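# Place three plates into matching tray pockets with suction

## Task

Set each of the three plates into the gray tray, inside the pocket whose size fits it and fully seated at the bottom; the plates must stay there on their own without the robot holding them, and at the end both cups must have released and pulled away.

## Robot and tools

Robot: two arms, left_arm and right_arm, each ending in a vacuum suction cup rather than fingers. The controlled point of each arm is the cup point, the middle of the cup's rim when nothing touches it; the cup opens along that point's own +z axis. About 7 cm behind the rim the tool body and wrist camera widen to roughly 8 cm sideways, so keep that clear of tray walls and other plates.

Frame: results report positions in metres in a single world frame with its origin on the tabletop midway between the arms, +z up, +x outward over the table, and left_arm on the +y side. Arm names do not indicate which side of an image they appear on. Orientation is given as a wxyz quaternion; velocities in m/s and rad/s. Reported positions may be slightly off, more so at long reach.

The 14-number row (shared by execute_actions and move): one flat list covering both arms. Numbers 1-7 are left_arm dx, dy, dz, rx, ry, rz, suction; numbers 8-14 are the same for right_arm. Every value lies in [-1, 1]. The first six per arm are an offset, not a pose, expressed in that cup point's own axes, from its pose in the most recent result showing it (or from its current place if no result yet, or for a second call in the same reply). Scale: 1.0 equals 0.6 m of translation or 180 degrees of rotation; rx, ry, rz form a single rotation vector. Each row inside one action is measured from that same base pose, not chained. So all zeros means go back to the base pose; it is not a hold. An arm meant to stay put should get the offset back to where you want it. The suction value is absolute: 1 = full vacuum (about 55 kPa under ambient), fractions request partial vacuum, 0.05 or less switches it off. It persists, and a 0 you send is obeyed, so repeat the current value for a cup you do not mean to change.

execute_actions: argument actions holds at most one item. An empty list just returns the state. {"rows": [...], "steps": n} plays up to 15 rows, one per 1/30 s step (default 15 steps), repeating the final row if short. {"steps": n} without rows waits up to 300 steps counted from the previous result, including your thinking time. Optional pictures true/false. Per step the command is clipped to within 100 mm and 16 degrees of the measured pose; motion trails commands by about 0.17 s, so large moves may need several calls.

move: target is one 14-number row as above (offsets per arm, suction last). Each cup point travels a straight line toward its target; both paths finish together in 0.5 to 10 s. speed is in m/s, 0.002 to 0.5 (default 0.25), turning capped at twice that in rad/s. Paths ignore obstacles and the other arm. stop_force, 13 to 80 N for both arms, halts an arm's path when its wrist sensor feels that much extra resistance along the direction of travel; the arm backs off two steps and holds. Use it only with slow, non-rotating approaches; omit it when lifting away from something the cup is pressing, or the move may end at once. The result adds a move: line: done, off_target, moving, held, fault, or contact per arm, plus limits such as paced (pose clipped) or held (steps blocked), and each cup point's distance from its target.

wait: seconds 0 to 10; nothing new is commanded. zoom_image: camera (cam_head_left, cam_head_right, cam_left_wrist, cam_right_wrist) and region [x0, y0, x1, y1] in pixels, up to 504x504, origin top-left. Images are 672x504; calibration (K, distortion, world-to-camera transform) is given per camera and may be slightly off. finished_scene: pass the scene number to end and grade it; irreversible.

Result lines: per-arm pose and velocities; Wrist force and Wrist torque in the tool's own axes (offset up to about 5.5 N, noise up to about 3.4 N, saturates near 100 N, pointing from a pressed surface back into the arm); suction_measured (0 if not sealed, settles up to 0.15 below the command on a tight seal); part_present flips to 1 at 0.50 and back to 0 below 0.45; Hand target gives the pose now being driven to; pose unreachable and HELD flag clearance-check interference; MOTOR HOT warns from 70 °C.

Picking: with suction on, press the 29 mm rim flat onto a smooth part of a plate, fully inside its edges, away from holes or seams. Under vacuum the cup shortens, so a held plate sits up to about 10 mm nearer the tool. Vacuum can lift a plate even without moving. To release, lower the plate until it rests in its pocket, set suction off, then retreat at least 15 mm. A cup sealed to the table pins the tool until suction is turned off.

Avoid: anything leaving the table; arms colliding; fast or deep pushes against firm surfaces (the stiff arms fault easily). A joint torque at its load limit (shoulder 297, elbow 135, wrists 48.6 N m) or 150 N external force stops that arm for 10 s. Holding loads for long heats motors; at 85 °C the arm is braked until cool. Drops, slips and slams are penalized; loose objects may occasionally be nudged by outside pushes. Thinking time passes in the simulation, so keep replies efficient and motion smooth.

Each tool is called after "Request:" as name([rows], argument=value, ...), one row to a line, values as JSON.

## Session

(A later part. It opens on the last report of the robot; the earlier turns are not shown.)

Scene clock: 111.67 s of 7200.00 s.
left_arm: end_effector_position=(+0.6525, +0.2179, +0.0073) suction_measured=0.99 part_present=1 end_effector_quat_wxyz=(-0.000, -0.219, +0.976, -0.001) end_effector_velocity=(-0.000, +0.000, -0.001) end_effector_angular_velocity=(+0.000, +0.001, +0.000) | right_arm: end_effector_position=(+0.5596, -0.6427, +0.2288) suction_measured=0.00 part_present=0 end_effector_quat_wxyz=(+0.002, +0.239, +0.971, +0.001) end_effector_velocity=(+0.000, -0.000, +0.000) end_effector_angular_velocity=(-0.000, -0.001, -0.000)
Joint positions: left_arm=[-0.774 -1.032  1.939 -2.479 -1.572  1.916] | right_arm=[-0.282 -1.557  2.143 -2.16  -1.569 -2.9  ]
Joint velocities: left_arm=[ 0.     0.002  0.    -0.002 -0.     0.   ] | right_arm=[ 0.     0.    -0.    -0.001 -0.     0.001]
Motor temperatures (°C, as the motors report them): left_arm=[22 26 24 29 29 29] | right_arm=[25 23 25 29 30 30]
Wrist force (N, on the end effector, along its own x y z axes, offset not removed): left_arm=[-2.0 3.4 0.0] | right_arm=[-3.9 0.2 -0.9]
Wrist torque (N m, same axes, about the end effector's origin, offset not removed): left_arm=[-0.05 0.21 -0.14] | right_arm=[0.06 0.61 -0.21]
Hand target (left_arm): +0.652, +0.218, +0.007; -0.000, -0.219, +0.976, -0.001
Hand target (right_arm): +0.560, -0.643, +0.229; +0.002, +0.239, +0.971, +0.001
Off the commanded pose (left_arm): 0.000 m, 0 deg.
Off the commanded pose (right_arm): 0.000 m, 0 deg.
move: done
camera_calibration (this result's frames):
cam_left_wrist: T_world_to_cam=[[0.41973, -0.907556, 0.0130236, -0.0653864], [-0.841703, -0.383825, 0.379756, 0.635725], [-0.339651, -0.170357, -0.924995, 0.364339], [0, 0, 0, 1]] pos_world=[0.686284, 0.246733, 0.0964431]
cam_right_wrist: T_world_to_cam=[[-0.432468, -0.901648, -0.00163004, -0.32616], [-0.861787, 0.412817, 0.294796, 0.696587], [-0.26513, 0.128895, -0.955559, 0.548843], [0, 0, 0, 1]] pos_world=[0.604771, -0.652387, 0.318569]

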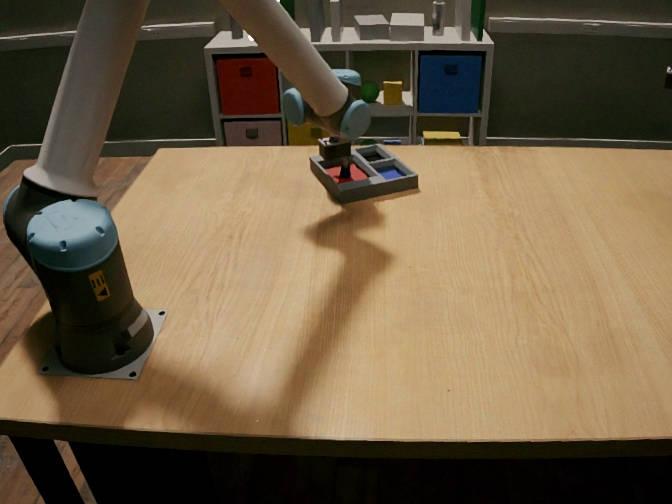

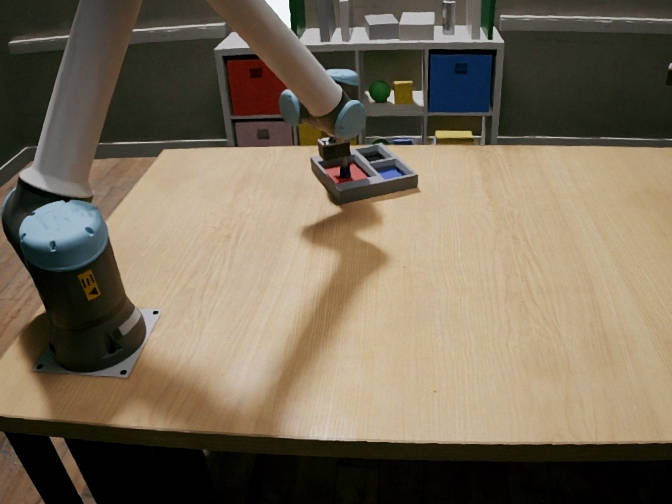

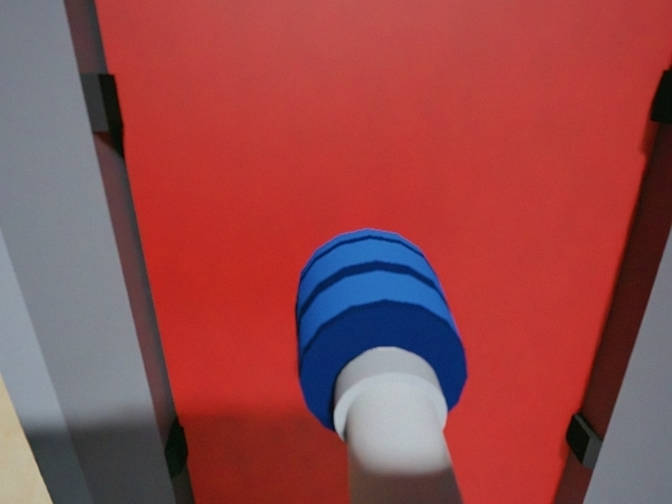

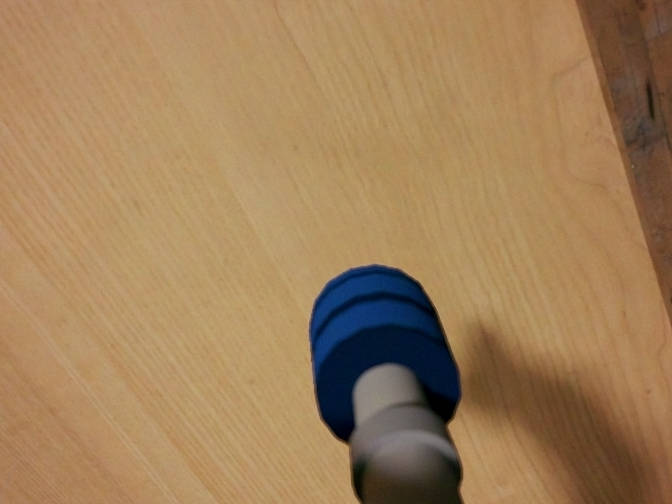

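Request:
move(target=[0,0,0.011,0,0,0,1,0,0,0,0,0,0,0], speed=0.003, stop_force=16)

Request:
execute_actions([
  {"rows":[[0,0,-0.002,0,0,0,0,0,0,0,0,0,0,0]],"steps":6},
], pictures=false)

Request:
move(target=[0,0,-0.3,0,0,0,0,0,0,0,0,0,0,0], speed=0.2)

Scene clock: 116.30 s of 7200.00 s.
left_arm: end_effector_position=(+0.6525, +0.2178, +0.0037) suction_measured=1.00 part_present=1 end_effector_quat_wxyz=(-0.000, -0.219, +0.976, -0.001) end_effector_velocity=(-0.000, -0.000, +0.000) end_effector_angular_velocity=(-0.001, -0.000, -0.000) | right_arm: end_effector_position=(+0.5596, -0.6427, +0.2288) suction_measured=0.00 part_present=0 end_effector_quat_wxyz=(+0.002, +0.239, +0.971, +0.001) end_effector_velocity=(+0.000, -0.000, +0.000) end_effector_angular_velocity=(-0.001, -0.001, +0.000)
Joint positions: left_arm=[-0.774 -1.027  1.94  -2.485 -1.572  1.916] | right_arm=[-0.282 -1.557  2.143 -2.16  -1.569 -2.9  ]
Joint velocities: left_arm=[-0.    -0.    -0.    -0.001 -0.001 -0.   ] | right_arm=[ 0.     0.    -0.001 -0.    -0.001 -0.   ]
Motor temperatures (°C, as the motors report them): left_arm=[22 26 24 29 29 29] | right_arm=[25 23 25 29 30 30]
Wrist force (N, on the end effector, along its own x y z axes, offset not removed): left_arm=[9.2 14.6 -28.6] | right_arm=[-3.5 0.9 -0.5]
Wrist torque (N m, same axes, about the end effector's origin, offset not removed): left_arm=[0.45 -0.79 -0.28] | right_arm=[0.19 0.57 -0.16]
Hand target (left_arm): +0.653, +0.218, +0.004; -0.000, -0.219, +0.976, -0.001
Hand target (right_arm): +0.560, -0.643, +0.229; +0.002, +0.239, +0.971, +0.001
Off the commanded pose (left_arm): 0.003 m, 0 deg.
Off the commanded pose (right_arm): 0.000 m, 0 deg.
After step 90, 0.10 s passed at rest.
move: contact (left_arm)
camera_calibration (this result's frames):
cam_left_wrist: T_world_to_cam=[[0.419726, -0.907553, 0.0133265, -0.0654394], [-0.84179, -0.383737, 0.379651, 0.637171], [-0.33944, -0.170567, -0.925034, 0.360912], [0, 0, 0, 1]] pos_world=[0.686339, 0.246676, 0.0928247]
cam_right_wrist: T_world_to_cam=[[-0.432468, -0.901648, -0.00163008, -0.32616], [-0.861787, 0.412817, 0.294796, 0.696588], [-0.265129, 0.128895, -0.955559, 0.548843], [0, 0, 0, 1]] pos_world=[0.604771, -0.652387, 0.318569]

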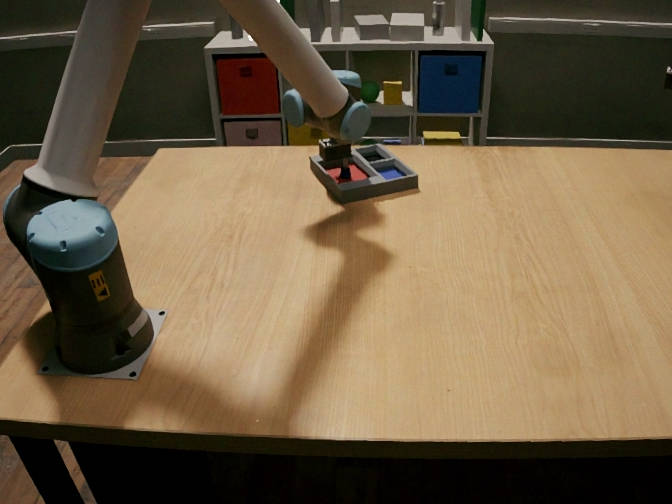

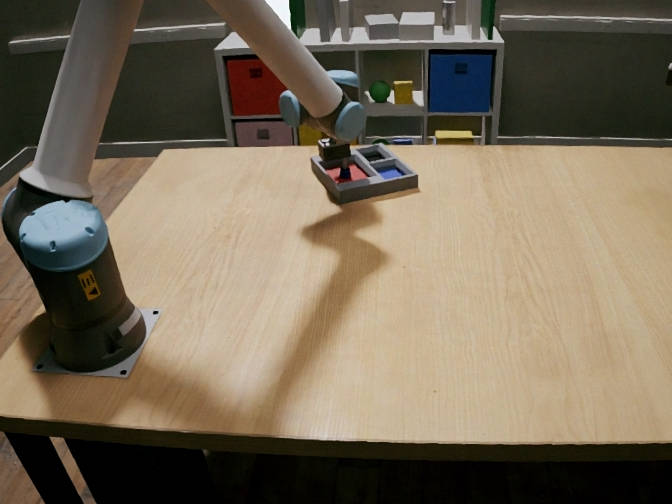

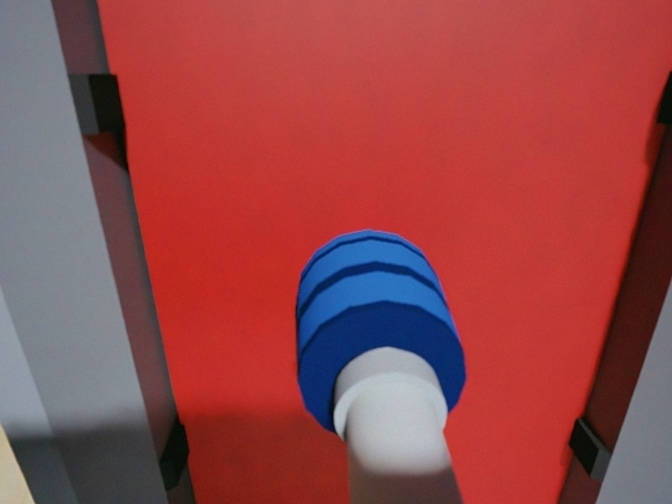

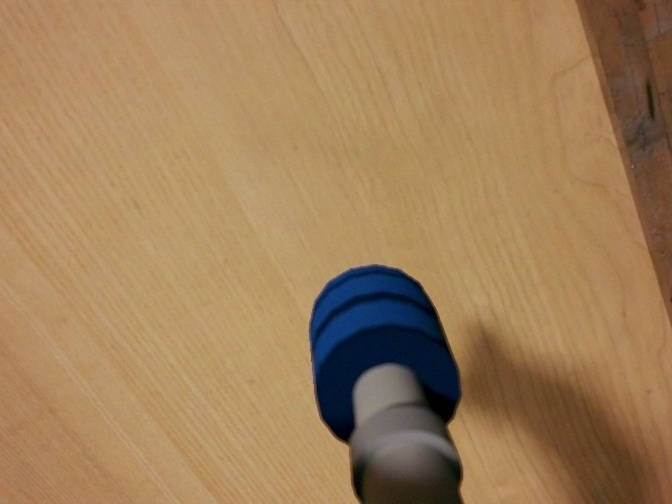

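Scene clock: 116.50 s of 7200.00 s.
left_arm: end_effector_position=(+0.6524, +0.2179, +0.0044) suction_measured=0.00 part_present=0 end_effector_quat_wxyz=(-0.000, -0.219, +0.976, -0.001) end_effector_velocity=(-0.001, -0.000, +0.003) end_effector_angular_velocity=(+0.000, +0.000, -0.001) | right_arm: end_effector_position=(+0.5596, -0.6427, +0.2288) suction_measured=0.00 part_present=0 end_effector_quat_wxyz=(+0.002, +0.239, +0.971, +0.001) end_effector_velocity=(-0.000, -0.000, -0.000) end_effector_angular_velocity=(-0.001, +0.000, -0.000)
Joint positions: left_arm=[-0.774 -1.028  1.94  -2.483 -1.572  1.916] | right_arm=[-0.282 -1.557  2.143 -2.16  -1.569 -2.9  ]
Joint velocities: left_arm=[-0.001 -0.004  0.     0.004 -0.     0.   ] | right_arm=[ 0.     0.     0.001 -0.001 -0.001  0.   ]
Motor temperatures (°C, as the motors report them): left_arm=[22 26 24 29 29 29] | right_arm=[25 23 25 29 30 30]
Wrist force (N, on the end effector, along its own x y z axes, offset not removed): left_arm=[1.4 0.7 -6.4] | right_arm=[-2.5 1.3 -1.3]
Wrist torque (N m, same axes, about the end effector's origin, offset not removed): left_arm=[0.08 -0.31 0.07] | right_arm=[0.31 0.48 -0.14]
Hand target (left_arm): +0.653, +0.218, +0.005; -0.000, -0.219, +0.976, -0.001
Hand target (right_arm): +0.560, -0.643, +0.229; +0.002, +0.239, +0.971, +0.001
Off the commanded pose (left_arm): 0.001 m, 0 deg.
Off the commanded pose (right_arm): 0.000 m, 0 deg.
Steps of this call (steps 1 to 6: all 6 steps of this action). Readings (end_effector_position | what the end effector reports):
1: left_arm (+0.6525, +0.2178, +0.0037) | right_arm (+0.5596, -0.6427, +0.2288) | left_arm suction_measured=0.08 part_present=0 | right_arm suction_measured=0.00 part_present=0
2: left_arm (+0.6525, +0.2178, +0.0039) | right_arm (+0.5596, -0.6427, +0.2288) | left_arm suction_measured=0.00 part_present=0 | right_arm suction_measured=0.00 part_present=0
4: left_arm (+0.6525, +0.2179, +0.0042) | right_arm (+0.5596, -0.6427, +0.2288) | left_arm suction_measured=0.00 part_present=0 | right_arm suction_measured=0.00 part_present=0
6: the state above

Scene clock: 118.23 s of 7200.00 s.
left_arm: end_effector_position=(+0.6524, +0.2180, +0.1846) suction_measured=0.00 part_present=0 end_effector_quat_wxyz=(-0.000, -0.219, +0.976, -0.001) end_effector_velocity=(-0.000, -0.000, +0.002) end_effector_angular_velocity=(-0.001, +0.002, +0.001) | right_arm: end_effector_position=(+0.5596, -0.6427, +0.2288) suction_measured=0.00 part_present=0 end_effector_quat_wxyz=(+0.002, +0.239, +0.971, +0.001) end_effector_velocity=(+0.000, -0.000, +0.000) end_effector_angular_velocity=(-0.001, -0.000, -0.000)
Joint positions: left_arm=[-0.774 -1.243  1.852 -2.181 -1.572  1.916] | right_arm=[-0.282 -1.557  2.143 -2.16  -1.569 -2.9  ]
Joint velocities: left_arm=[ 0.    -0.002 -0.002  0.005 -0.002 -0.001] | right_arm=[ 0.     0.    -0.    -0.    -0.001  0.   ]
Motor temperatures (°C, as the motors report them): left_arm=[22 26 24 29 29 29] | right_arm=[25 23 25 29 30 30]
Wrist force (N, on the end effector, along its own x y z axes, offset not removed): left_arm=[-1.0 0.4 0.3] | right_arm=[-0.6 0.6 -0.7]
Wrist torque (N m, same axes, about the end effector's origin, offset not removed): left_arm=[0.11 -0.05 -0.05] | right_arm=[0.15 0.19 -0.13]
Hand target (left_arm): +0.652, +0.218, +0.185; -0.000, -0.219, +0.976, -0.001
Hand target (right_arm): +0.560, -0.643, +0.229; +0.002, +0.239, +0.971, +0.001
Off the commanded pose (left_arm): 0.000 m, 0 deg.
Off the commanded pose (right_arm): 0.000 m, 0 deg.
move: done
camera_calibration (this result's frames):
cam_left_wrist: T_world_to_cam=[[0.419651, -0.907591, 0.0131231, -0.0674797], [-0.841779, -0.383731, 0.379683, 0.56843], [-0.339561, -0.170381, -0.925024, 0.528304], [0, 0, 0, 1]] pos_world=[0.686202, 0.246893, 0.273756]
cam_right_wrist: T_world_to_cam=[[-0.432468, -0.901648, -0.00163017, -0.32616], [-0.861787, 0.412817, 0.294796, 0.696587], [-0.265129, 0.128895, -0.955559, 0.548843], [0, 0, 0, 1]] pos_world=[0.604771, -0.652387, 0.318569]

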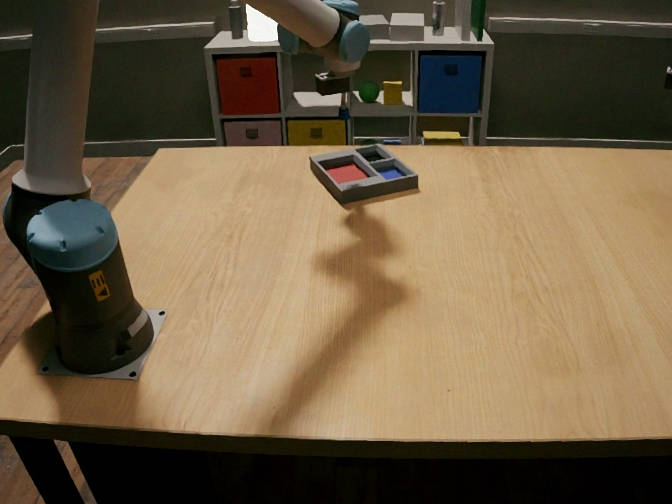

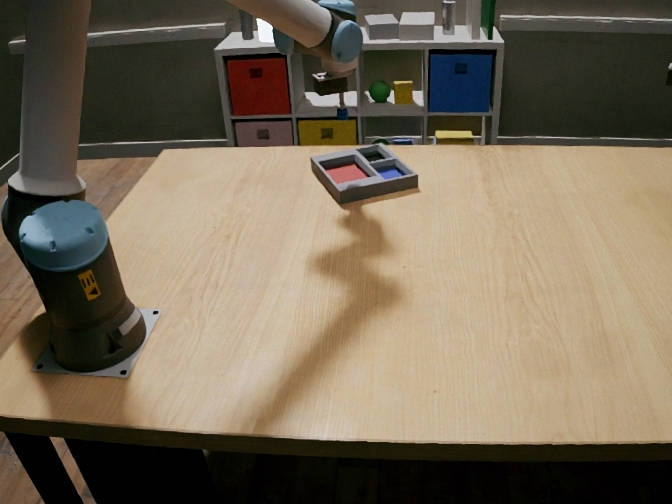

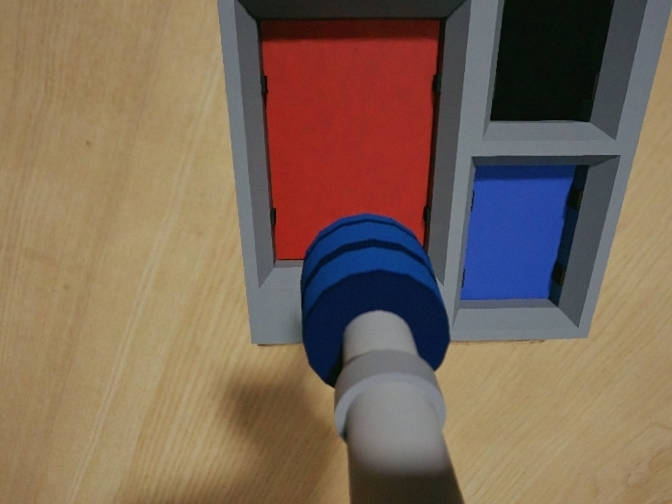

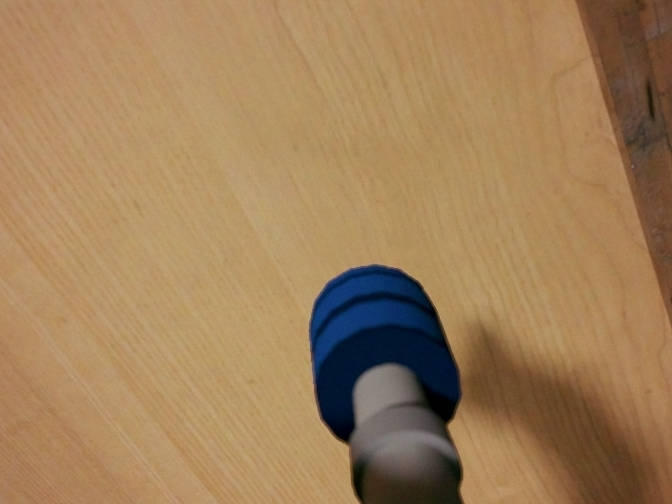

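Request:
finished_scene(scene=2)

The scene is finished: the task was done.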